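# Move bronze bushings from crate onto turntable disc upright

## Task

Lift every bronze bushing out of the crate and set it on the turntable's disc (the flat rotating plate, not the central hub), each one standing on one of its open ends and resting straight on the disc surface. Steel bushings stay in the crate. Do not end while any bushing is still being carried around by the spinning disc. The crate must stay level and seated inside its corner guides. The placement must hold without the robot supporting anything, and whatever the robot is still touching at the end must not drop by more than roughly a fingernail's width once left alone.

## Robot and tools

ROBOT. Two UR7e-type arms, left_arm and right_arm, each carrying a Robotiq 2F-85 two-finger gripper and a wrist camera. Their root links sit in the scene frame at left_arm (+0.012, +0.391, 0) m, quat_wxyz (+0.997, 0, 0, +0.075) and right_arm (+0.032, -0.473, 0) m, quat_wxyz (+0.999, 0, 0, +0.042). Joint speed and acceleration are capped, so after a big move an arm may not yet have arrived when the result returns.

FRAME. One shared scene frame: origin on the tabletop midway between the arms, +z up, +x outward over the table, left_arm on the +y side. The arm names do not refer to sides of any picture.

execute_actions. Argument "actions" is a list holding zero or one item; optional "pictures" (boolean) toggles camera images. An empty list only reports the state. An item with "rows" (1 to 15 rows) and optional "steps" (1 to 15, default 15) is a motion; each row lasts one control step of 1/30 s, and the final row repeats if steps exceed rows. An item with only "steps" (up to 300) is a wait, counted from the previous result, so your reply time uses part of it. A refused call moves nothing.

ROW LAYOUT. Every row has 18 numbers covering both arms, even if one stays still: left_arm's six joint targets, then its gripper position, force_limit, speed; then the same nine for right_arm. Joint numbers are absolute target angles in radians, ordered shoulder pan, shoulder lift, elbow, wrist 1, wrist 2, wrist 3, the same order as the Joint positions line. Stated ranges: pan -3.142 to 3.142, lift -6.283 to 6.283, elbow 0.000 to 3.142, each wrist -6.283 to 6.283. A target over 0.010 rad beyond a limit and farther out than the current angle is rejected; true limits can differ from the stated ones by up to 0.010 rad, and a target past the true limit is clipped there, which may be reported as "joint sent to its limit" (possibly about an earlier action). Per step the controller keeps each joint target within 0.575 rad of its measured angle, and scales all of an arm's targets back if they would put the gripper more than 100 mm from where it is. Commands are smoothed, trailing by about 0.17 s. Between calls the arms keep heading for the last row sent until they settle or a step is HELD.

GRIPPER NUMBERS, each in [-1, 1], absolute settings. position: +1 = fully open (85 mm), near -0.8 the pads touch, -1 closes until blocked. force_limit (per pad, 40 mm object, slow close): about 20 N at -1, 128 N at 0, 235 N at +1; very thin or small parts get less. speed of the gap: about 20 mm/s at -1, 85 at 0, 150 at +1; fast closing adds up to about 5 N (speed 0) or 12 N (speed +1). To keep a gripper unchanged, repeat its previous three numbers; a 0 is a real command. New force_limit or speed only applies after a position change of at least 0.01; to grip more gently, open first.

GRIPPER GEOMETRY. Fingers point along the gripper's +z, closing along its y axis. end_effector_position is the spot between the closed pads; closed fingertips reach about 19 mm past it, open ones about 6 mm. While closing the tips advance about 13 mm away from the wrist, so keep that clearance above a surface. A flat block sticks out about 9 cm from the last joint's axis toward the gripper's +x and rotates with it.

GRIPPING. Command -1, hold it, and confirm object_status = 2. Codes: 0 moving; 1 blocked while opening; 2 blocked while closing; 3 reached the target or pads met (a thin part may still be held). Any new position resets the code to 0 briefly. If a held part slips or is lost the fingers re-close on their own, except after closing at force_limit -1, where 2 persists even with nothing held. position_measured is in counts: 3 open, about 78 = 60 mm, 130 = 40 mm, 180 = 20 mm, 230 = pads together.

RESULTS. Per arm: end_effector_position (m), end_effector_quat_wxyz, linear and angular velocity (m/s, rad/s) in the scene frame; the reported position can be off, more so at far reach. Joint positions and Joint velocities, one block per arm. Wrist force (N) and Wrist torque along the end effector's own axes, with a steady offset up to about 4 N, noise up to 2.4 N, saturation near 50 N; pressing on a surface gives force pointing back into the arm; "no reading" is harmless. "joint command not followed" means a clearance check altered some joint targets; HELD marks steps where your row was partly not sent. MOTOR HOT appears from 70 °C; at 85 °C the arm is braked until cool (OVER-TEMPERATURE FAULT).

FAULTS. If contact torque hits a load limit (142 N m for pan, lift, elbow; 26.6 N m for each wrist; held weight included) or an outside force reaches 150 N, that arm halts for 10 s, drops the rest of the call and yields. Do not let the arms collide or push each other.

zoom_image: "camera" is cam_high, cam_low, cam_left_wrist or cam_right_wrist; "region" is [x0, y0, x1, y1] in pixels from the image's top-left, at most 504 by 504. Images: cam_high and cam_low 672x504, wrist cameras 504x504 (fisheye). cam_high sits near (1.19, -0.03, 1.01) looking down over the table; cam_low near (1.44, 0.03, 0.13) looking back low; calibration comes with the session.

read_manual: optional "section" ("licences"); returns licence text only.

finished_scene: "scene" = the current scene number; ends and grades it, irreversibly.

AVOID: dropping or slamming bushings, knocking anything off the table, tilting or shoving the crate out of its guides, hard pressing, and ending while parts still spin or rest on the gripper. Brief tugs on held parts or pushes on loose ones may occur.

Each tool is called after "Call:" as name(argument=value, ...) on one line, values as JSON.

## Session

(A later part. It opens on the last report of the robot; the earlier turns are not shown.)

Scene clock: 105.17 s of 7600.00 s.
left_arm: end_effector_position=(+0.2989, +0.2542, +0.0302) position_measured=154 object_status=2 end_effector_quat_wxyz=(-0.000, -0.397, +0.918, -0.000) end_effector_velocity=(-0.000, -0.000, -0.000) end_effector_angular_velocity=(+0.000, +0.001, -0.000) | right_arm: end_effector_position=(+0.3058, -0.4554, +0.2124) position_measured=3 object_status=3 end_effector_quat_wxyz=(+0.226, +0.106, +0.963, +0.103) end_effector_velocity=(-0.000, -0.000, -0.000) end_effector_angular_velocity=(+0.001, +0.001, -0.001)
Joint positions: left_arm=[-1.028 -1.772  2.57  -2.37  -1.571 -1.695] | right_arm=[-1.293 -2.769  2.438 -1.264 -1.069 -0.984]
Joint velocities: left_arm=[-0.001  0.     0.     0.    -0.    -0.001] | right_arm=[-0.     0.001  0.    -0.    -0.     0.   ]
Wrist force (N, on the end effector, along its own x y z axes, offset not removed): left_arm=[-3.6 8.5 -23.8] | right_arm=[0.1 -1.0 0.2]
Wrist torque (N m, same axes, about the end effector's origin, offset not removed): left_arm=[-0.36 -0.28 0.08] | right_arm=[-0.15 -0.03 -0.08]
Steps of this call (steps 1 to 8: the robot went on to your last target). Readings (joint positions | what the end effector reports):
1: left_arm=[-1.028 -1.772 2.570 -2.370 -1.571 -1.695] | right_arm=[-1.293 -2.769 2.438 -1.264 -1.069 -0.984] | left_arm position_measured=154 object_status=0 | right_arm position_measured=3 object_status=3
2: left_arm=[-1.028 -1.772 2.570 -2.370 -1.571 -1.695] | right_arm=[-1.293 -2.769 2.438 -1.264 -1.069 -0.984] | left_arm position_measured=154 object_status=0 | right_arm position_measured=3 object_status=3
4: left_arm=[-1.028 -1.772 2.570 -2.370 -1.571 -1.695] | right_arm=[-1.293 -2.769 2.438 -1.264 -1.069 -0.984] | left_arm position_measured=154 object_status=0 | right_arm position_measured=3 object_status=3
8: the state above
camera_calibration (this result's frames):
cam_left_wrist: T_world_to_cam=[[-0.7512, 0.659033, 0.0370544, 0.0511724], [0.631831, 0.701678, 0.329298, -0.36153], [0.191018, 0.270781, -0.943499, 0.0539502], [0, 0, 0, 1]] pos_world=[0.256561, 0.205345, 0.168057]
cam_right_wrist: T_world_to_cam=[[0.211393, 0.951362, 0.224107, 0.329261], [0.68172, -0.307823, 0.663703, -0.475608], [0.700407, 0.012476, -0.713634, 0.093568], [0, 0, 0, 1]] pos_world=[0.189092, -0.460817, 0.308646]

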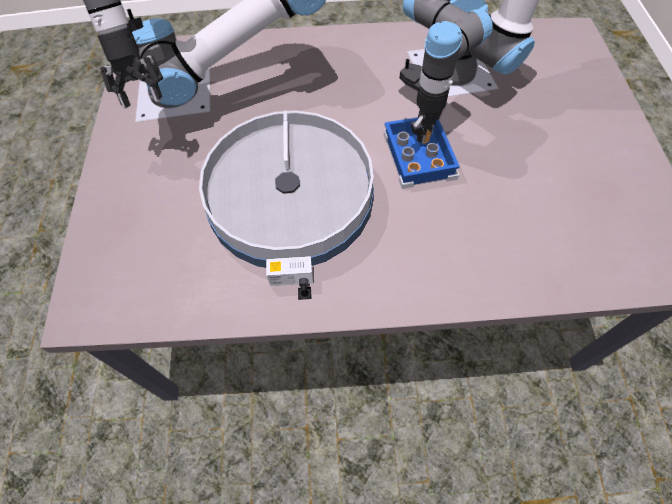

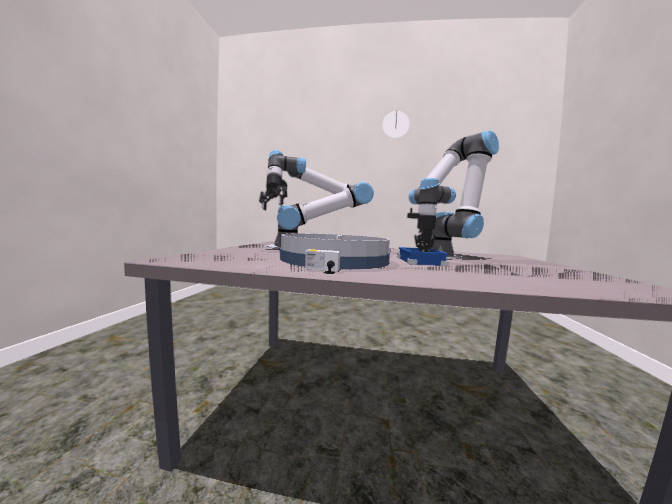

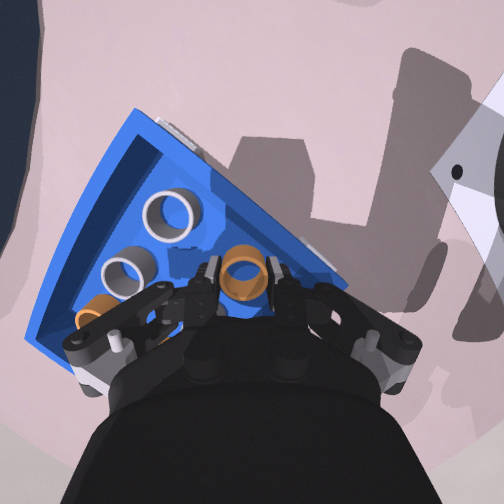

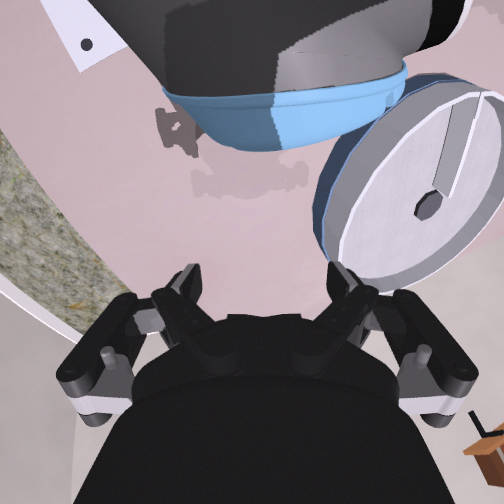

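Call:
execute_actions(actions=[{"rows":[[-1.028,-1.80,2.554,-2.325,-1.571,-1.695,-1,-0.6,-0.6,-1.293,-2.769,2.438,-1.264,-1.069,-0.984,1,0,0],[-1.028,-1.80,2.554,-2.325,-1.571,-1.695,-1,-0.6,-0.6,-1.293,-2.769,2.438,-1.264,-1.069,-0.984,1,0,0],[-1.028,-1.85,2.525,-2.246,-1.571,-1.695,-1,-0.6,-0.6,-1.293,-2.769,2.438,-1.264,-1.069,-0.984,1,0,0],[-1.028,-1.85,2.525,-2.246,-1.571,-1.695,-1,-0.6,-0.6,-1.293,-2.769,2.438,-1.264,-1.069,-0.984,1,0,0],[-1.028,-1.90,2.485,-2.156,-1.571,-1.695,-1,-0.6,-0.6,-1.293,-2.769,2.438,-1.264,-1.069,-0.984,1,0,0],[-1.028,-1.90,2.485,-2.156,-1.571,-1.695,-1,-0.6,-0.6,-1.293,-2.769,2.438,-1.264,-1.069,-0.984,1,0,0],[-1.028,-1.96,2.42,-2.03,-1.571,-1.695,-1,-0.6,-0.6,-1.293,-2.769,2.438,-1.264,-1.069,-0.984,1,0,0],[-1.028,-1.96,2.42,-2.03,-1.571,-1.695,-1,-0.6,-0.6,-1.293,-2.769,2.438,-1.264,-1.069,-0.984,1,0,0],[-1.028,-2.01,2.347,-1.906,-1.571,-1.695,-1,-0.6,-0.6,-1.293,-2.769,2.438,-1.264,-1.069,-0.984,1,0,0]],"steps":13}], pictures=false)

Call:
execute_actions(actions=[{"rows":[[-1.1713,-1.3227,1.7336,-1.9817,-1.571,-1.695,-1,-0.6,-0.6,-1.293,-2.769,2.438,-1.264,-1.069,-0.984,1,0,0]],"steps":15}], pictures=false)

Call:
execute_actions(actions=[{"steps":20}])

Scene clock: 125.80 s of 7600.00 s.
left_arm: end_effector_position=(+0.3021, +0.2504, +0.1283) position_measured=154 object_status=2 end_effector_quat_wxyz=(+0.001, -0.397, +0.918, -0.004) end_effector_velocity=(-0.024, +0.028, +0.214) end_effector_angular_velocity=(+0.063, +0.055, -0.001) | right_arm: end_effector_position=(+0.3058, -0.4554, +0.2124) position_measured=3 object_status=3 end_effector_quat_wxyz=(+0.226, +0.106, +0.963, +0.103) end_effector_velocity=(-0.000, -0.000, -0.000) end_effector_angular_velocity=(-0.002, +0.001, +0.000)
Joint positions: left_arm=[-1.028 -1.975  2.389 -1.992 -1.571 -1.695] | right_arm=[-1.293 -2.769  2.438 -1.264 -1.069 -0.984]
Joint velocities: left_arm=[-0.001 -0.356 -0.429  0.869 -0.002  0.   ] | right_arm=[-0.    -0.001 -0.    -0.    -0.002 -0.001]
Wrist force (N, on the end effector, along its own x y z axes, offset not removed): left_arm=[0.3 1.2 -2.2] | right_arm=[0.2 -1.4 0.6]
Wrist torque (N m, same axes, about the end effector's origin, offset not removed): left_arm=[0.15 -0.02 -0.03] | right_arm=[-0.23 -0.09 0.00]
Steps of this call (steps 1 to 15: the robot went on to your last target; steps 16 to 606: nothing new was sent; steps 607 to 619: all 13 steps of this action). Readings (joint positions | what the end effector reports):
607: left_arm=[-1.028 -1.772 2.570 -2.370 -1.571 -1.695] | right_arm=[-1.293 -2.769 2.438 -1.264 -1.069 -0.984] | left_arm position_measured=154 object_status=2 | right_arm position_measured=3 object_status=3
608: left_arm=[-1.028 -1.776 2.568 -2.363 -1.571 -1.695] | right_arm=[-1.293 -2.769 2.438 -1.264 -1.069 -0.984] | left_arm position_measured=154 object_status=2 | right_arm position_measured=3 object_status=3
610: left_arm=[-1.028 -1.793 2.558 -2.337 -1.571 -1.695] | right_arm=[-1.293 -2.769 2.438 -1.264 -1.069 -0.984] | left_arm position_measured=154 object_status=2 | right_arm position_measured=3 object_status=3
614: left_arm=[-1.028 -1.868 2.505 -2.216 -1.571 -1.695] | right_arm=[-1.293 -2.769 2.438 -1.264 -1.069 -0.984] | left_arm position_measured=154 object_status=2 | right_arm position_measured=3 object_status=3
619: the state above

Scene clock: 126.30 s of 7600.00 s.
left_arm: end_effector_position=(+0.4022, +0.0297, +0.1656) position_measured=154 object_status=2 end_effector_quat_wxyz=(+0.001, -0.340, +0.940, -0.005) end_effector_velocity=(+0.174, -0.461, -0.108) end_effector_angular_velocity=(+0.066, +0.043, -0.199) | right_arm: end_effector_position=(+0.3058, -0.4554, +0.2124) position_measured=3 object_status=3 end_effector_quat_wxyz=(+0.226, +0.106, +0.963, +0.103) end_effector_velocity=(+0.000, -0.000, +0.000) end_effector_angular_velocity=(-0.001, -0.000, +0.000)
Joint positions: left_arm=[-1.151 -1.45   1.848 -1.978 -1.571 -1.695] | right_arm=[-1.293 -2.769  2.438 -1.264 -1.069 -0.984]
Joint velocities: left_arm=[-0.198  1.169 -1.057 -0.034 -0.001  0.001] | right_arm=[ 0. -0. -0. -0.  0. -0.]
Wrist force (N, on the end effector, along its own x y z axes, offset not removed): left_arm=[1.9 -0.7 1.8] | right_arm=[0.3 -1.7 1.6]
Wrist torque (N m, same axes, about the end effector's origin, offset not removed): left_arm=[-0.15 -0.30 0.02] | right_arm=[-0.27 -0.11 -0.04]
Steps of this call (steps 1 to 15: all 15 steps of this action). Readings (joint positions | what the end effector reports):
1: left_arm=[-1.029 -1.985 2.377 -1.968 -1.571 -1.695] | right_arm=[-1.293 -2.769 2.438 -1.264 -1.069 -0.984] | left_arm position_measured=154 object_status=2 | right_arm position_measured=3 object_status=3
2: left_arm=[-1.035 -1.983 2.360 -1.958 -1.571 -1.695] | right_arm=[-1.293 -2.769 2.438 -1.264 -1.069 -0.984] | left_arm position_measured=154 object_status=2 | right_arm position_measured=3 object_status=3
4: left_arm=[-1.057 -1.923 2.287 -1.962 -1.571 -1.695] | right_arm=[-1.293 -2.769 2.438 -1.264 -1.069 -0.984] | left_arm position_measured=154 object_status=2 | right_arm position_measured=3 object_status=3
8: left_arm=[-1.093 -1.752 2.124 -1.969 -1.571 -1.695] | right_arm=[-1.293 -2.769 2.438 -1.264 -1.069 -0.984] | left_arm position_measured=154 object_status=2 | right_arm position_measured=3 object_status=3
15: the state above

Scene clock: 126.97 s of 7600.00 s.
left_arm: end_effector_position=(+0.4200, -0.0198, +0.1501) position_measured=154 object_status=2 end_effector_quat_wxyz=(-0.000, -0.330, +0.944, -0.000) end_effector_velocity=(+0.000, -0.000, +0.001) end_effector_angular_velocity=(-0.001, -0.001, +0.000) | right_arm: end_effector_position=(+0.3058, -0.4554, +0.2124) position_measured=3 object_status=3 end_effector_quat_wxyz=(+0.226, +0.106, +0.963, +0.103) end_effector_velocity=(-0.000, -0.000, -0.001) end_effector_angular_velocity=(+0.002, +0.002, -0.000)
Joint positions: left_arm=[-1.171 -1.323  1.734 -1.982 -1.571 -1.695] | right_arm=[-1.293 -2.769  2.438 -1.264 -1.069 -0.984]
Joint velocities: left_arm=[ 0.    -0.    -0.001  0.     0.    -0.   ] | right_arm=[ 0.     0.002  0.001 -0.    -0.002  0.   ]
Wrist force (N, on the end effector, along its own x y z axes, offset not removed): left_arm=[1.4 1.8 1.6] | right_arm=[-0.1 -2.3 0.6]
Wrist torque (N m, same axes, about the end effector's origin, offset not removed): left_arm=[0.22 -0.19 0.04] | right_arm=[-0.39 0.04 -0.05]
Steps of this call (steps 1 to 20: the robot went on to your last target). Readings (joint positions | what the end effector reports):
1: left_arm=[-1.156 -1.415 1.816 -1.979 -1.571 -1.695] | right_arm=[-1.293 -2.769 2.438 -1.264 -1.069 -0.984] | left_arm position_measured=154 object_status=2 | right_arm position_measured=3 object_status=3
2: left_arm=[-1.161 -1.389 1.793 -1.980 -1.571 -1.695] | right_arm=[-1.293 -2.769 2.438 -1.264 -1.069 -0.984] | left_arm position_measured=154 object_status=2 | right_arm position_measured=3 object_status=3
4: left_arm=[-1.166 -1.356 1.764 -1.981 -1.571 -1.695] | right_arm=[-1.293 -2.769 2.438 -1.264 -1.069 -0.984] | left_arm position_measured=154 object_status=2 | right_arm position_measured=3 object_status=3
8: left_arm=[-1.170 -1.331 1.741 -1.981 -1.571 -1.695] | right_arm=[-1.293 -2.769 2.438 -1.264 -1.069 -0.984] | left_arm position_measured=154 object_status=2 | right_arm position_measured=3 object_status=3
20: the state above
camera_calibration (this result's frames):
cam_left_wrist: T_world_to_cam=[[-0.649392, 0.759537, 0.037322, 0.277476], [0.725597, 0.604191, 0.329335, -0.32651], [0.227593, 0.240949, -0.943475, 0.202226], [0, 0, 0, 1]] pos_world=[0.371081, -0.0622051, 0.287971]
cam_right_wrist: T_world_to_cam=[[0.211393, 0.951362, 0.224107, 0.329261], [0.68172, -0.307824, 0.663703, -0.475608], [0.700407, 0.0124757, -0.713634, 0.0935679], [0, 0, 0, 1]] pos_world=[0.189092, -0.460817, 0.308646]

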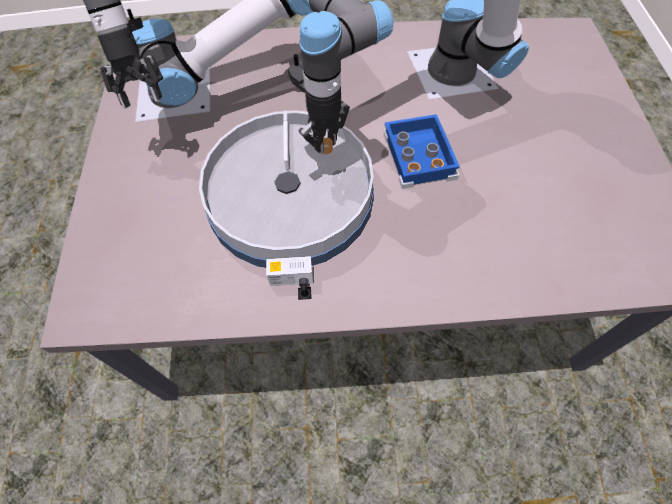

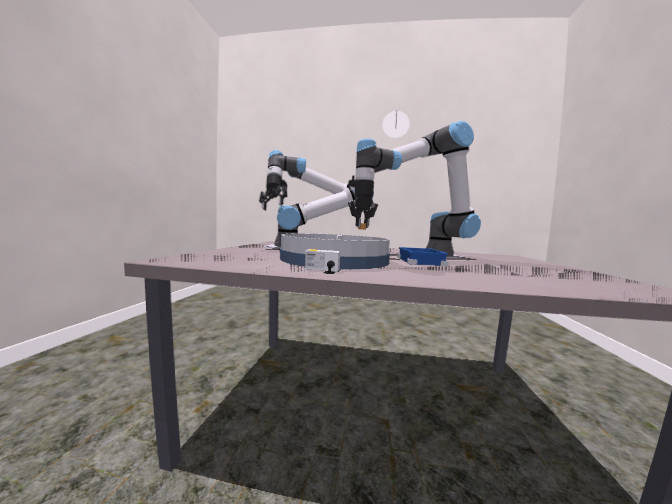

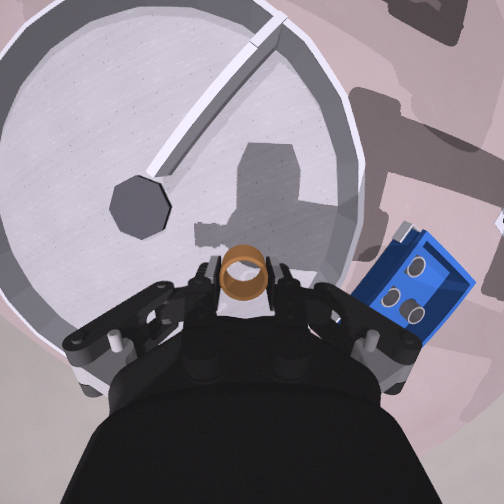

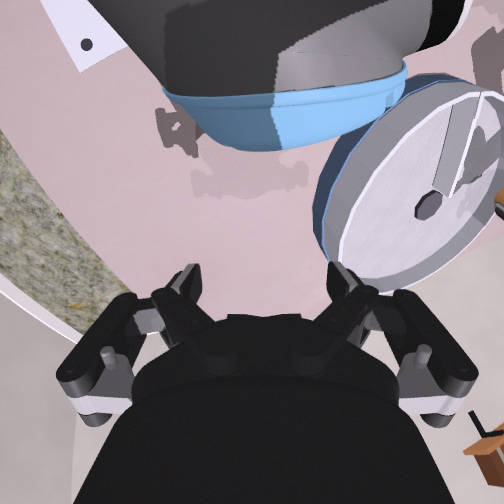

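Call:
execute_actions(actions=[{"rows":[[-1.1713,-1.29,1.775,-2.056,-1.571,-1.55,-1,-0.6,-0.6,-1.293,-2.769,2.438,-1.264,-1.069,-0.984,1,0,0],[-1.1713,-1.29,1.775,-2.056,-1.571,-1.55,-1,-0.6,-0.6,-1.293,-2.769,2.438,-1.264,-1.069,-0.984,1,0,0],[-1.1713,-1.29,1.775,-2.056,-1.571,-1.55,-1,-0.6,-0.6,-1.293,-2.769,2.438,-1.264,-1.069,-0.984,1,0,0],[-1.1713,-1.2553,1.8166,-2.1321,-1.571,-1.45,-1,-0.6,-0.6,-1.293,-2.769,2.438,-1.264,-1.069,-0.984,1,0,0]],"steps":15}])

Call:
zoom_image(camera="cam_high", region=[270, 100, 390, 210])

Scene clock: 138.40 s of 7600.00 s.
left_arm: end_effector_position=(+0.4200, -0.0199, +0.0912) position_measured=154 object_status=2 end_effector_quat_wxyz=(-0.000, -0.215, +0.977, +0.000) end_effector_velocity=(+0.000, +0.001, -0.012) end_effector_angular_velocity=(-0.001, -0.001, -0.055) | right_arm: end_effector_position=(+0.3058, -0.4554, +0.2124) position_measured=3 object_status=3 end_effector_quat_wxyz=(+0.226, +0.106, +0.963, +0.103) end_effector_velocity=(-0.000, -0.000, +0.000) end_effector_angular_velocity=(-0.001, +0.000, +0.001)
Joint positions: left_arm=[-1.171 -1.257  1.815 -2.129 -1.571 -1.455] | right_arm=[-1.293 -2.769  2.438 -1.264 -1.069 -0.984]
Joint velocities: left_arm=[ 0.001  0.014  0.018 -0.034  0.     0.056] | right_arm=[ 0.     0.    -0.     0.    -0.    -0.001]
Wrist force (N, on the end effector, along its own x y z axes, offset not removed): left_arm=[3.4 1.0 1.5] | right_arm=[0.1 -3.3 0.3]
Wrist torque (N m, same axes, about the end effector's origin, offset not removed): left_arm=[0.24 -0.69 0.16] | right_arm=[-0.53 -0.05 -0.02]
Steps of this call (steps 1 to 15: the robot went on to your last target; steps 16 to 328: nothing new was sent; steps 329 to 343: all 15 steps of this action). Readings (joint positions | what the end effector reports):
329: left_arm=[-1.171 -1.322 1.734 -1.982 -1.571 -1.695] | right_arm=[-1.293 -2.769 2.438 -1.264 -1.069 -0.984] | left_arm position_measured=154 object_status=2 | right_arm position_measured=3 object_status=3
330: left_arm=[-1.171 -1.318 1.739 -1.990 -1.571 -1.686] | right_arm=[-1.293 -2.769 2.438 -1.264 -1.069 -0.984] | left_arm position_measured=154 object_status=2 | right_arm position_measured=3 object_status=3
332: left_arm=[-1.171 -1.305 1.756 -2.020 -1.571 -1.633] | right_arm=[-1.293 -2.769 2.438 -1.264 -1.069 -0.984] | left_arm position_measured=154 object_status=2 | right_arm position_measured=3 object_status=3
336: left_arm=[-1.171 -1.271 1.798 -2.095 -1.571 -1.508] | right_arm=[-1.293 -2.769 2.438 -1.264 -1.069 -0.984] | left_arm position_measured=154 object_status=2 | right_arm position_measured=3 object_status=3
343: the state above
camera_calibration (this result's frames):
cam_left_wrist: T_world_to_cam=[[-0.450576, 0.891952, 0.0374411, 0.198893], [0.848278, 0.41469, 0.329329, -0.362393], [0.27822, 0.180148, -0.943472, 0.124249], [0, 0, 0, 1]] pos_world=[0.362458, -0.049506, 0.229125]
cam_right_wrist: T_world_to_cam=[[0.211393, 0.951362, 0.224107, 0.329261], [0.68172, -0.307823, 0.663703, -0.475608], [0.700407, 0.0124758, -0.713634, 0.0935679], [0, 0, 0, 1]] pos_world=[0.189092, -0.460817, 0.308646]

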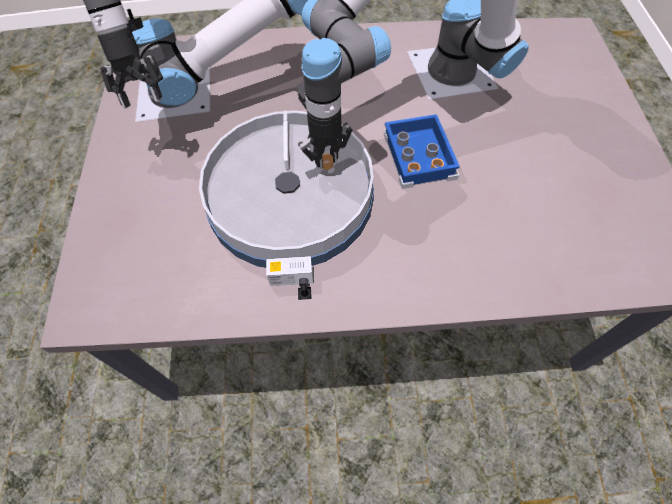

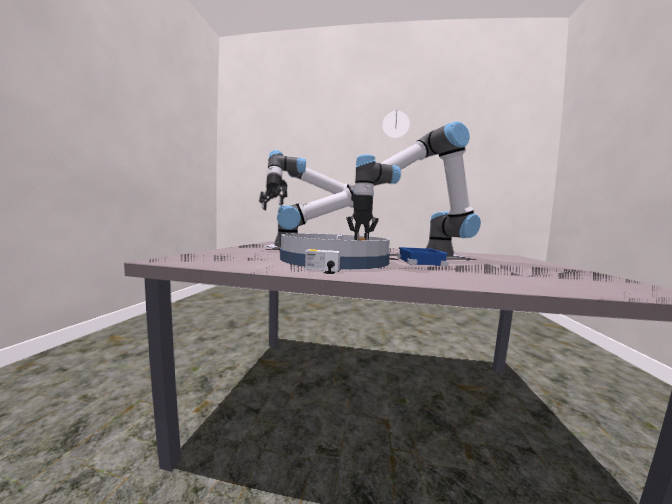

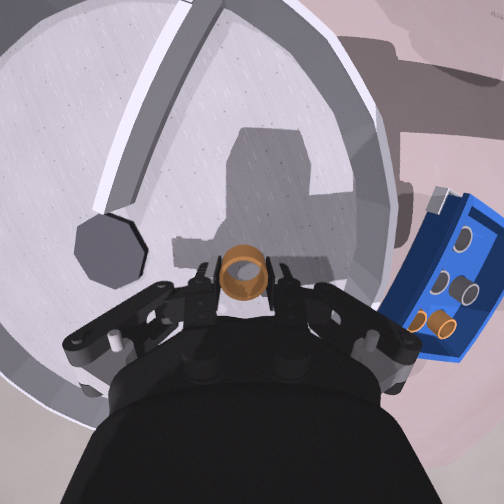

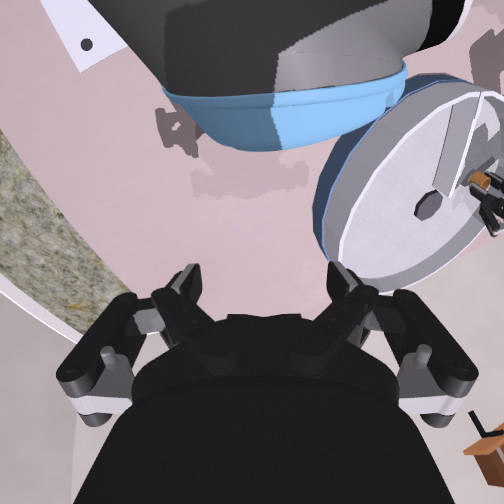

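Region (270, 100, 390, 210) of cam_high's 672x504 image, scaled by 4.200, with more detail than that image has; it fills the top 462 rows of this view, and the rest is white.

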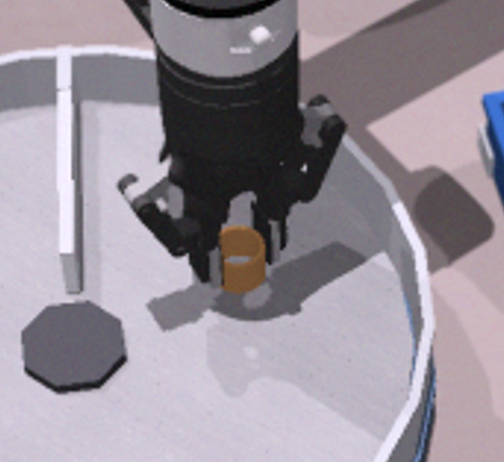

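Step down in small increments: z .080, then .076.

Call:
execute_actions(actions=[{"rows":[[-1.1713,-1.2418,1.8281,-2.1571,-1.571,-1.45,-1,-0.6,-0.6,-1.293,-2.769,2.438,-1.264,-1.069,-0.984,1,0,0]],"steps":12}], pictures=false)

Scene clock: 142.70 s of 7600.00 s.
left_arm: end_effector_position=(+0.4200, -0.0200, +0.0802) position_measured=154 object_status=2 end_effector_quat_wxyz=(-0.000, -0.213, +0.977, -0.000) end_effector_velocity=(-0.000, -0.001, -0.004) end_effector_angular_velocity=(+0.001, +0.000, -0.001) | right_arm: end_effector_position=(+0.3058, -0.4554, +0.2124) position_measured=3 object_status=3 end_effector_quat_wxyz=(+0.226, +0.106, +0.963, +0.103) end_effector_velocity=(+0.000, +0.000, -0.000) end_effector_angular_velocity=(+0.000, -0.000, -0.000)
Joint positions: left_arm=[-1.171 -1.242  1.828 -2.156 -1.571 -1.45 ] | right_arm=[-1.293 -2.769  2.438 -1.264 -1.069 -0.984]
Joint velocities: left_arm=[-0.001  0.005  0.003 -0.008  0.    -0.001] | right_arm=[ 0. -0.  0. -0.  0.  0.]
Wrist force (N, on the end effector, along its own x y z axes, offset not removed): left_arm=[2.0 1.7 0.3] | right_arm=[0.3 -1.1 1.0]
Wrist torque (N m, same axes, about the end effector's origin, offset not removed): left_arm=[0.10 -0.47 0.05] | right_arm=[-0.21 -0.05 -0.13]
Steps of this call (steps 1 to 15: the robot went on to your last target; steps 16 to 117: nothing new was sent; steps 118 to 129: all 12 steps of this action). Readings (joint positions | what the end effector reports):
118: left_arm=[-1.171 -1.255 1.817 -2.132 -1.571 -1.450] | right_arm=[-1.293 -2.769 2.438 -1.264 -1.069 -0.984] | left_arm position_measured=154 object_status=2 | right_arm position_measured=3 object_status=3
119: left_arm=[-1.171 -1.253 1.819 -2.136 -1.571 -1.450] | right_arm=[-1.293 -2.769 2.438 -1.264 -1.069 -0.984] | left_arm position_measured=154 object_status=2 | right_arm position_measured=3 object_status=3
121: left_arm=[-1.171 -1.248 1.823 -2.146 -1.571 -1.450] | right_arm=[-1.293 -2.769 2.438 -1.264 -1.069 -0.984] | left_arm position_measured=154 object_status=2 | right_arm position_measured=3 object_status=3
125: left_arm=[-1.171 -1.243 1.827 -2.154 -1.571 -1.450] | right_arm=[-1.293 -2.769 2.438 -1.264 -1.069 -0.984] | left_arm position_measured=154 object_status=2 | right_arm position_measured=3 object_status=3
129: the state above

Call:
execute_actions(actions=[{"rows":[[-1.1713,-1.2351,1.8338,-2.1695,-1.571,-1.45,-1,-0.6,-0.6,-1.293,-2.769,2.438,-1.264,-1.069,-0.984,1,0,0]],"steps":12}])

Call:
zoom_image(camera="cam_high", region=[290, 130, 370, 200])

Scene clock: 147.07 s of 7600.00 s.
left_arm: end_effector_position=(+0.4201, -0.0200, +0.0753) position_measured=154 object_status=2 end_effector_quat_wxyz=(-0.000, -0.213, +0.977, -0.000) end_effector_velocity=(-0.000, +0.001, -0.003) end_effector_angular_velocity=(+0.003, +0.003, +0.000) | right_arm: end_effector_position=(+0.3058, -0.4554, +0.2124) position_measured=3 object_status=3 end_effector_quat_wxyz=(+0.226, +0.106, +0.963, +0.103) end_effector_velocity=(-0.000, +0.000, +0.000) end_effector_angular_velocity=(-0.001, -0.000, +0.001)
Joint positions: left_arm=[-1.171 -1.235  1.833 -2.169 -1.571 -1.45 ] | right_arm=[-1.293 -2.769  2.438 -1.264 -1.069 -0.984]
Joint velocities: left_arm=[ 0.     0.005  0.002 -0.003 -0.    -0.   ] | right_arm=[ 0.    -0.001 -0.     0.    -0.    -0.001]
Wrist force (N, on the end effector, along its own x y z axes, offset not removed): left_arm=[5.5 1.1 -42.4] | right_arm=[-0.5 -2.5 0.5]
Wrist torque (N m, same axes, about the end effector's origin, offset not removed): left_arm=[0.04 0.01 0.01] | right_arm=[-0.43 0.04 -0.05]
Steps of this call (steps 1 to 15: the robot went on to your last target; steps 16 to 119: nothing new was sent; steps 120 to 131: all 12 steps of this action). Readings (joint positions | what the end effector reports):
120: left_arm=[-1.171 -1.242 1.828 -2.157 -1.571 -1.450] | right_arm=[-1.293 -2.769 2.438 -1.264 -1.069 -0.984] | left_arm position_measured=154 object_status=2 | right_arm position_measured=3 object_status=3
121: left_arm=[-1.171 -1.241 1.829 -2.159 -1.571 -1.450] | right_arm=[-1.293 -2.769 2.438 -1.264 -1.069 -0.984] | left_arm position_measured=154 object_status=2 | right_arm position_measured=3 object_status=3
123: left_arm=[-1.171 -1.238 1.831 -2.164 -1.571 -1.450] | right_arm=[-1.293 -2.769 2.438 -1.264 -1.069 -0.984] | left_arm position_measured=154 object_status=2 | right_arm position_measured=3 object_status=3
127: left_arm=[-1.171 -1.236 1.833 -2.168 -1.571 -1.450] | right_arm=[-1.293 -2.769 2.438 -1.264 -1.069 -0.984] | left_arm position_measured=154 object_status=2 | right_arm position_measured=3 object_status=3
131: the state above
camera_calibration (this result's frames):
cam_left_wrist: T_world_to_cam=[[-0.445749, 0.894395, 0.0369566, 0.197673], [0.850428, 0.410228, 0.329371, -0.358153], [0.279427, 0.178246, -0.943477, 0.108644], [0, 0, 0, 1]] pos_world=[0.362338, -0.0492392, 0.213163]
cam_right_wrist: T_world_to_cam=[[0.211393, 0.951362, 0.224107, 0.329261], [0.68172, -0.307823, 0.663704, -0.475608], [0.700407, 0.0124757, -0.713634, 0.0935679], [0, 0, 0, 1]] pos_world=[0.189092, -0.460817, 0.308646]

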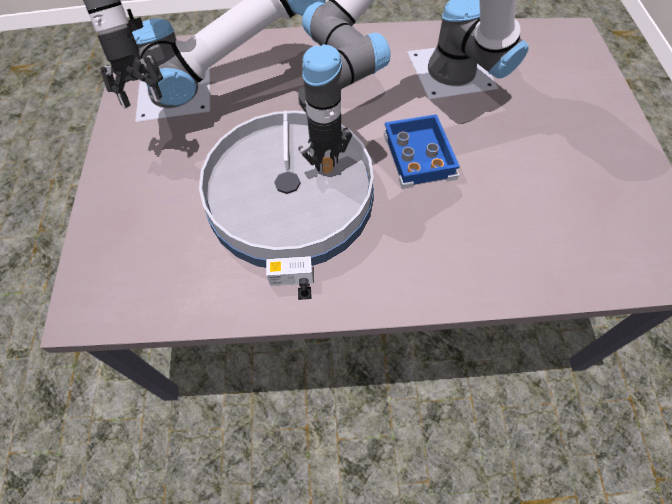

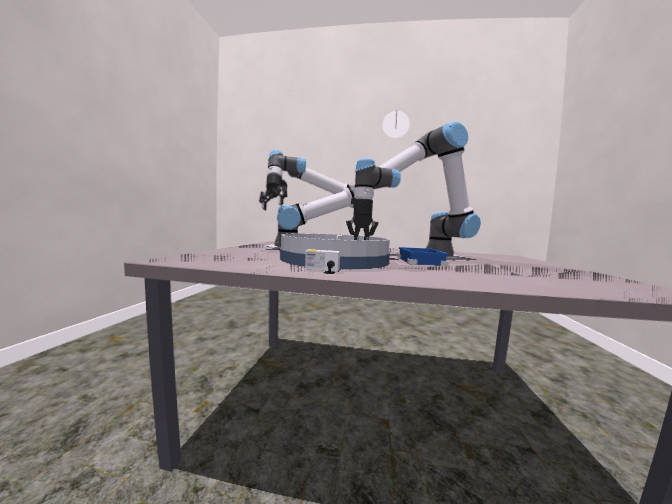

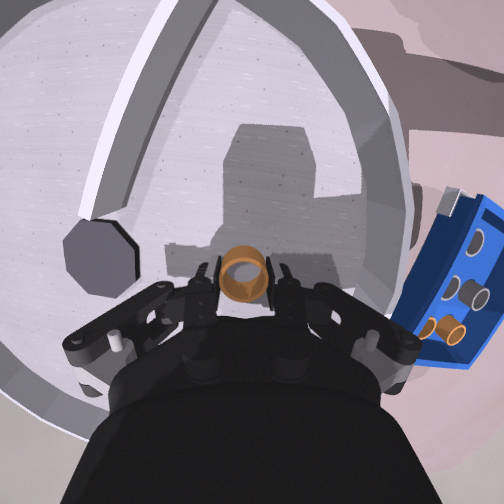

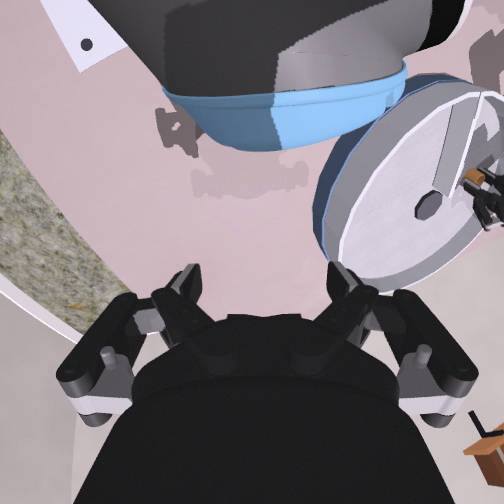

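Region (290, 130, 370, 200) of cam_high's 672x504 image, scaled by 6.300, with more detail than that image has; it fills the top 441 rows of this view, and the rest is white.

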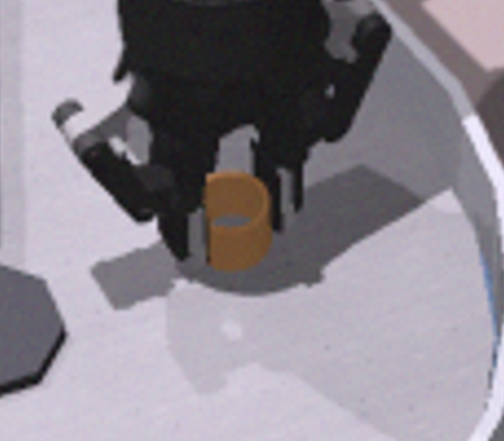

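Contact; release and lift.

Call:
execute_actions(actions=[{"rows":[[-1.1713,-1.2365,1.8327,-2.167,-1.571,-1.45,0,-0.6,0,-1.293,-2.769,2.438,-1.264,-1.069,-0.984,1,0,0]],"steps":9}], pictures=false)

Call:
execute_actions(actions=[{"rows":[[-1.1713,-1.2553,1.8166,-2.1321,-1.571,-1.45,0,-0.6,0,-1.293,-2.769,2.438,-1.264,-1.069,-0.984,1,0,0],[-1.1713,-1.2553,1.8166,-2.1321,-1.571,-1.45,0,-0.6,0,-1.293,-2.769,2.438,-1.264,-1.069,-0.984,1,0,0],[-1.1713,-1.29,1.775,-2.056,-1.571,-1.45,0,-0.6,0,-1.293,-2.769,2.438,-1.264,-1.069,-0.984,1,0,0],[-1.1713,-1.29,1.775,-2.056,-1.571,-1.45,0,-0.6,0,-1.293,-2.769,2.438,-1.264,-1.069,-0.984,1,0,0],[-1.1713,-1.3227,1.7336,-1.9817,-1.571,-1.45,0,-0.6,0,-1.293,-2.769,2.438,-1.264,-1.069,-0.984,1,0,0]],"steps":15}])

Scene clock: 159.13 s of 7600.00 s.
left_arm: end_effector_position=(+0.4199, -0.0196, +0.0754) position_measured=129 object_status=0 end_effector_quat_wxyz=(-0.000, -0.213, +0.977, +0.001) end_effector_velocity=(+0.001, -0.001, +0.003) end_effector_angular_velocity=(-0.003, -0.003, +0.001) | right_arm: end_effector_position=(+0.3058, -0.4554, +0.2124) position_measured=3 object_status=3 end_effector_quat_wxyz=(+0.226, +0.106, +0.963, +0.103) end_effector_velocity=(+0.001, +0.000, +0.000) end_effector_angular_velocity=(+0.000, -0.003, +0.001)
Joint positions: left_arm=[-1.171 -1.236  1.833 -2.167 -1.571 -1.45 ] | right_arm=[-1.293 -2.769  2.438 -1.264 -1.069 -0.984]
Joint velocities: left_arm=[ 0.    -0.003 -0.004  0.003  0.001 -0.   ] | right_arm=[ 0.    -0.     0.    -0.     0.003 -0.001]
Wrist force (N, on the end effector, along its own x y z axes, offset not removed): left_arm=[2.7 3.4 0.4] | right_arm=[-0.4 -2.7 -1.0]
Wrist torque (N m, same axes, about the end effector's origin, offset not removed): left_arm=[0.42 -0.55 -0.10] | right_arm=[-0.50 0.06 -0.01]
Steps of this call (steps 1 to 15: the robot went on to your last target; steps 16 to 353: nothing new was sent; steps 354 to 362: all 9 steps of this action). Readings (joint positions | what the end effector reports):
354: left_arm=[-1.171 -1.235 1.834 -2.169 -1.571 -1.450] | right_arm=[-1.293 -2.769 2.438 -1.264 -1.069 -0.984] | left_arm position_measured=154 object_status=0 | right_arm position_measured=3 object_status=3
355: left_arm=[-1.171 -1.235 1.834 -2.169 -1.571 -1.450] | right_arm=[-1.293 -2.769 2.438 -1.264 -1.069 -0.984] | left_arm position_measured=153 object_status=0 | right_arm position_measured=3 object_status=3
357: left_arm=[-1.171 -1.235 1.834 -2.168 -1.571 -1.450] | right_arm=[-1.293 -2.769 2.438 -1.264 -1.069 -0.984] | left_arm position_measured=144 object_status=0 | right_arm position_measured=3 object_status=3
361: left_arm=[-1.171 -1.236 1.834 -2.167 -1.571 -1.450] | right_arm=[-1.293 -2.769 2.438 -1.264 -1.069 -0.984] | left_arm position_measured=130 object_status=0 | right_arm position_measured=3 object_status=3
362: the state above

Scene clock: 159.63 s of 7600.00 s.
left_arm: end_effector_position=(+0.4201, -0.0201, +0.1479) position_measured=129 object_status=3 end_effector_quat_wxyz=(-0.000, -0.213, +0.977, -0.000) end_effector_velocity=(-0.001, +0.002, +0.021) end_effector_angular_velocity=(+0.003, +0.002, -0.001) | right_arm: end_effector_position=(+0.3058, -0.4554, +0.2124) position_measured=3 object_status=3 end_effector_quat_wxyz=(+0.226, +0.106, +0.963, +0.103) end_effector_velocity=(-0.000, -0.000, -0.000) end_effector_angular_velocity=(-0.001, +0.001, +0.001)
Joint positions: left_arm=[-1.171 -1.32   1.737 -1.987 -1.571 -1.45 ] | right_arm=[-1.293 -2.769  2.438 -1.264 -1.069 -0.984]
Joint velocities: left_arm=[-0.    -0.024 -0.029  0.057  0.     0.001] | right_arm=[-0.    -0.001  0.     0.    -0.001 -0.001]
Wrist force (N, on the end effector, along its own x y z axes, offset not removed): left_arm=[3.7 1.0 -1.0] | right_arm=[0.3 -2.4 0.2]
Wrist torque (N m, same axes, about the end effector's origin, offset not removed): left_arm=[0.05 -0.73 -0.02] | right_arm=[-0.35 -0.08 0.01]
Steps of this call (steps 1 to 15: all 15 steps of this action). Readings (joint positions | what the end effector reports):
1: left_arm=[-1.171 -1.236 1.833 -2.167 -1.571 -1.450] | right_arm=[-1.293 -2.769 2.438 -1.264 -1.069 -0.984] | left_arm position_measured=129 object_status=0 | right_arm position_measured=3 object_status=3
2: left_arm=[-1.171 -1.239 1.830 -2.162 -1.571 -1.450] | right_arm=[-1.293 -2.769 2.438 -1.264 -1.069 -0.984] | left_arm position_measured=129 object_status=0 | right_arm position_measured=3 object_status=3
4: left_arm=[-1.171 -1.252 1.818 -2.139 -1.571 -1.450] | right_arm=[-1.293 -2.769 2.438 -1.264 -1.069 -0.984] | left_arm position_measured=129 object_status=0 | right_arm position_measured=3 object_status=3
8: left_arm=[-1.171 -1.297 1.765 -2.042 -1.571 -1.450] | right_arm=[-1.293 -2.769 2.438 -1.264 -1.069 -0.984] | left_arm position_measured=129 object_status=3 | right_arm position_measured=3 object_status=3
15: the state above
camera_calibration (this result's frames):
cam_left_wrist: T_world_to_cam=[[-0.445748, 0.894392, 0.03703, 0.195035], [0.85044, 0.410206, 0.329368, -0.382083], [0.279394, 0.178307, -0.943475, 0.177175], [0, 0, 0, 1]] pos_world=[0.362374, -0.0492967, 0.285784]
cam_right_wrist: T_world_to_cam=[[0.211393, 0.951362, 0.224107, 0.329261], [0.68172, -0.307824, 0.663703, -0.475608], [0.700407, 0.0124758, -0.713634, 0.0935679], [0, 0, 0, 1]] pos_world=[0.189092, -0.460817, 0.308646]

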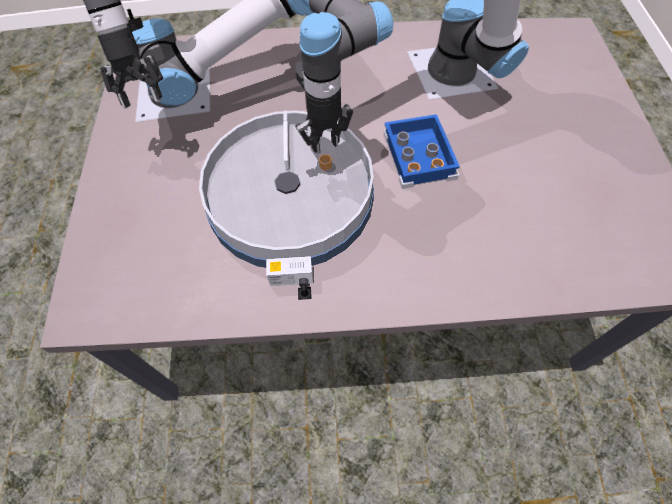

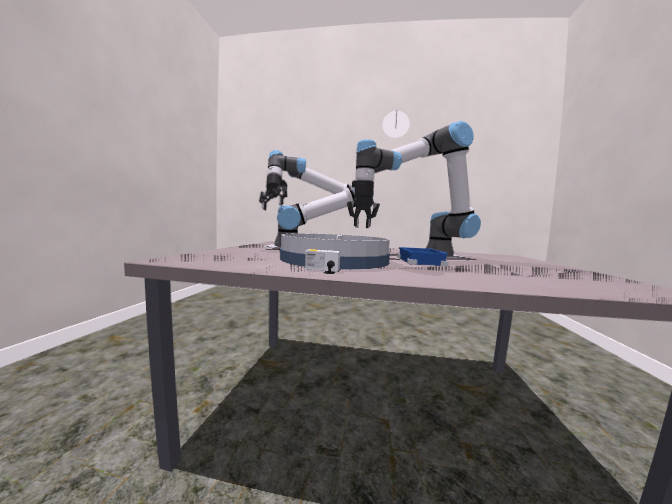

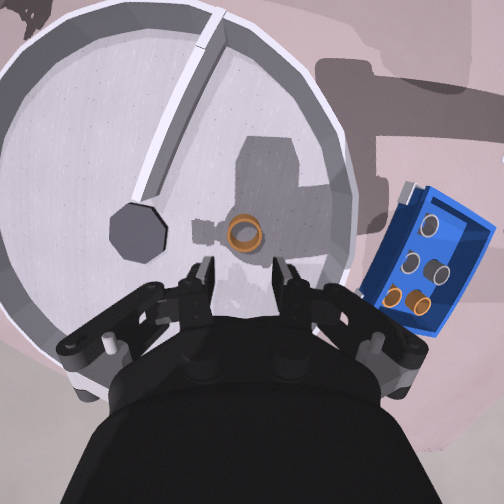

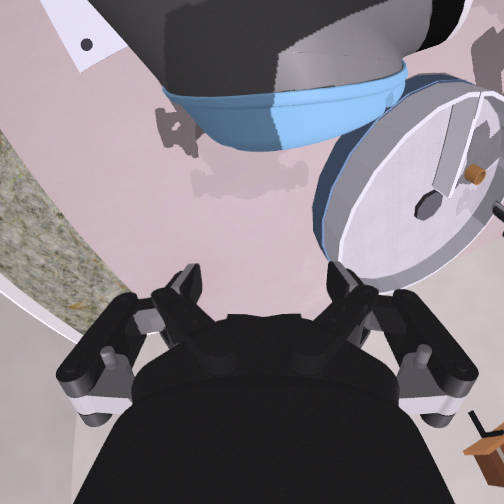

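Call:
execute_actions(actions=[{"rows":[[-0.8916,-1.6529,2.1247,-2.0426,-1.571,-1.562,0,-0.6,0,-1.293,-2.769,2.438,-1.264,-1.069,-0.984,1,0,0]],"steps":15}], pictures=false)

Call:
execute_actions(actions=[{"rows":[[-0.8916,-1.6,2.18,-2.15,-1.571,-1.562,0,-0.6,0,-1.293,-2.769,2.438,-1.264,-1.069,-0.984,1,0,0],[-0.8916,-1.6,2.18,-2.15,-1.571,-1.562,0,-0.6,0,-1.293,-2.769,2.438,-1.264,-1.069,-0.984,1,0,0],[-0.8916,-1.5332,2.2389,-2.2765,-1.571,-1.562,0,-0.6,0,-1.293,-2.769,2.438,-1.264,-1.069,-0.984,1,0,0]],"steps":15}])

Scene clock: 172.23 s of 7600.00 s.
left_arm: end_effector_position=(+0.4116, +0.1960, +0.1424) position_measured=129 object_status=3 end_effector_quat_wxyz=(+0.000, -0.388, +0.922, -0.001) end_effector_velocity=(-0.039, +0.140, -0.023) end_effector_angular_velocity=(+0.009, +0.008, +0.239) | right_arm: end_effector_position=(+0.3058, -0.4554, +0.2124) position_measured=3 object_status=3 end_effector_quat_wxyz=(+0.226, +0.106, +0.963, +0.103) end_effector_velocity=(-0.000, -0.000, -0.000) end_effector_angular_velocity=(-0.001, +0.001, +0.001)
Joint positions: left_arm=[-0.909 -1.632  2.099 -2.039 -1.571 -1.556] | right_arm=[-1.293 -2.769  2.438 -1.264 -1.069 -0.984]
Joint velocities: left_arm=[ 0.175 -0.211  0.258 -0.035  0.001 -0.064] | right_arm=[ 0.    -0.    -0.    -0.    -0.001 -0.001]
Wrist force (N, on the end effector, along its own x y z axes, offset not removed): left_arm=[0.5 3.5 2.0] | right_arm=[0.4 -2.5 0.8]
Wrist torque (N m, same axes, about the end effector's origin, offset not removed): left_arm=[0.42 -0.23 -0.02] | right_arm=[-0.33 -0.14 -0.03]
Steps of this call (steps 1 to 15: the robot went on to your last target; steps 16 to 363: nothing new was sent; steps 364 to 378: all 15 steps of this action). Readings (joint positions | what the end effector reports):
364: left_arm=[-1.171 -1.323 1.734 -1.982 -1.571 -1.450] | right_arm=[-1.293 -2.769 2.438 -1.264 -1.069 -0.984] | left_arm position_measured=129 object_status=3 | right_arm position_measured=3 object_status=3
365: left_arm=[-1.163 -1.331 1.742 -1.986 -1.571 -1.457] | right_arm=[-1.293 -2.769 2.438 -1.264 -1.069 -0.984] | left_arm position_measured=129 object_status=3 | right_arm position_measured=3 object_status=3
367: left_arm=[-1.117 -1.384 1.800 -1.996 -1.571 -1.476] | right_arm=[-1.293 -2.769 2.438 -1.264 -1.069 -0.984] | left_arm position_measured=129 object_status=3 | right_arm position_measured=3 object_status=3
371: left_arm=[-1.025 -1.493 1.930 -2.016 -1.571 -1.512] | right_arm=[-1.293 -2.769 2.438 -1.264 -1.069 -0.984] | left_arm position_measured=129 object_status=3 | right_arm position_measured=3 object_status=3
378: the state above

Scene clock: 172.73 s of 7600.00 s.
left_arm: end_effector_position=(+0.4075, +0.2095, +0.0663) position_measured=129 object_status=3 end_effector_quat_wxyz=(-0.000, -0.399, +0.917, +0.000) end_effector_velocity=(-0.001, +0.001, -0.013) end_effector_angular_velocity=(-0.002, -0.002, +0.001) | right_arm: end_effector_position=(+0.3058, -0.4554, +0.2124) position_measured=3 object_status=3 end_effector_quat_wxyz=(+0.226, +0.106, +0.963, +0.103) end_effector_velocity=(+0.000, +0.000, +0.001) end_effector_angular_velocity=(-0.001, -0.002, -0.000)
Joint positions: left_arm=[-0.892 -1.535  2.237 -2.272 -1.571 -1.562] | right_arm=[-1.293 -2.769  2.438 -1.264 -1.069 -0.984]
Joint velocities: left_arm=[ 0.001  0.021  0.022 -0.046 -0.     0.   ] | right_arm=[-0.    -0.001 -0.001  0.     0.002 -0.   ]
Wrist force (N, on the end effector, along its own x y z axes, offset not removed): left_arm=[2.4 -0.4 1.4] | right_arm=[-0.5 -3.6 0.4]
Wrist torque (N m, same axes, about the end effector's origin, offset not removed): left_arm=[-0.18 -0.48 -0.01] | right_arm=[-0.64 0.06 -0.05]
Steps of this call (steps 1 to 15: all 15 steps of this action). Readings (joint positions | what the end effector reports):
1: left_arm=[-0.904 -1.638 2.107 -2.041 -1.571 -1.557] | right_arm=[-1.293 -2.769 2.438 -1.264 -1.069 -0.984] | left_arm position_measured=129 object_status=3 | right_arm position_measured=3 object_status=3
2: left_arm=[-0.900 -1.635 2.119 -2.050 -1.571 -1.559] | right_arm=[-1.293 -2.769 2.438 -1.264 -1.069 -0.984] | left_arm position_measured=129 object_status=3 | right_arm position_measured=3 object_status=3
4: left_arm=[-0.896 -1.612 2.154 -2.103 -1.571 -1.560] | right_arm=[-1.293 -2.769 2.438 -1.264 -1.069 -0.984] | left_arm position_measured=129 object_status=3 | right_arm position_measured=3 object_status=3
8: left_arm=[-0.893 -1.555 2.216 -2.226 -1.571 -1.562] | right_arm=[-1.293 -2.769 2.438 -1.264 -1.069 -0.984] | left_arm position_measured=129 object_status=3 | right_arm position_measured=3 object_status=3
15: the state above
camera_calibration (this result's frames):
cam_left_wrist: T_world_to_cam=[[-0.753304, 0.656591, 0.0376924, 0.162223], [0.629712, 0.703561, 0.32934, -0.410222], [0.189723, 0.271829, -0.943459, 0.0797276], [0, 0, 0, 1]] pos_world=[0.365399, 0.160429, 0.204207]
cam_right_wrist: T_world_to_cam=[[0.211393, 0.951362, 0.224107, 0.329261], [0.68172, -0.307824, 0.663703, -0.475608], [0.700407, 0.0124761, -0.713634, 0.0935681], [0, 0, 0, 1]] pos_world=[0.189092, -0.460817, 0.308646]

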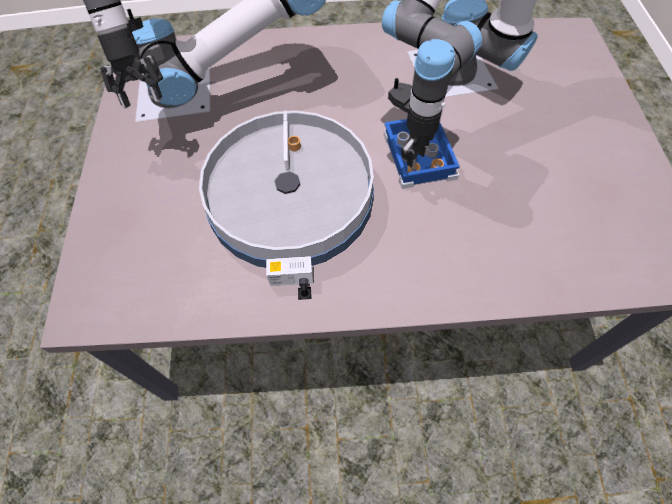

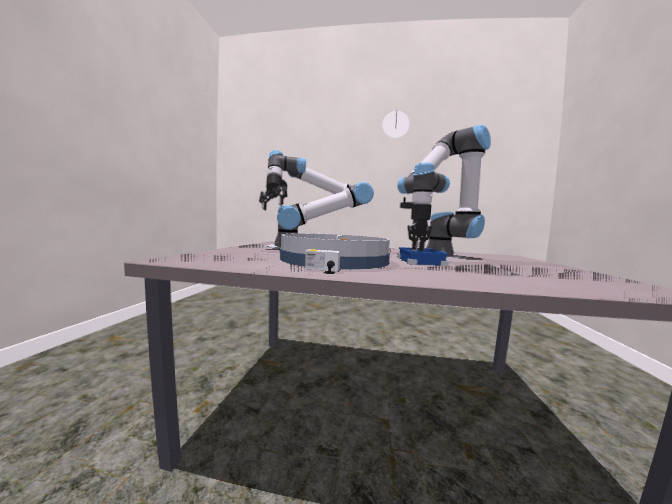

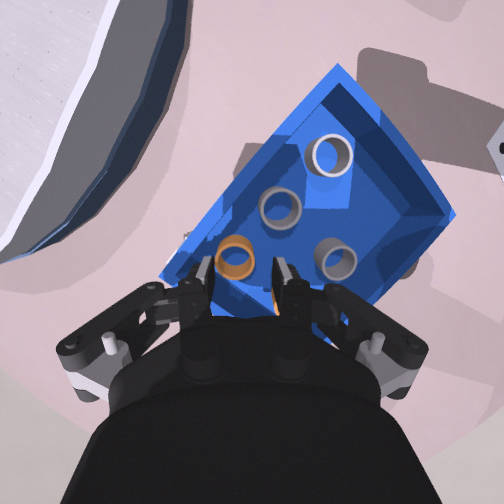

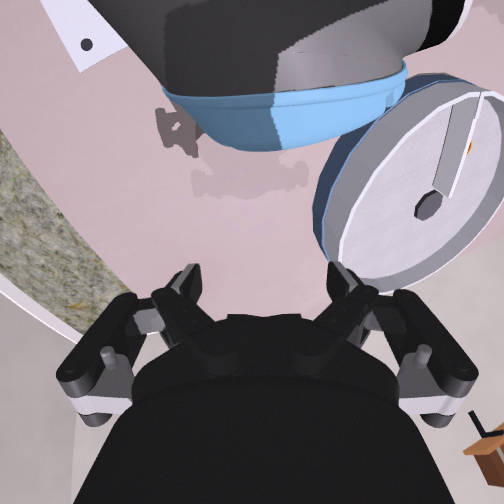

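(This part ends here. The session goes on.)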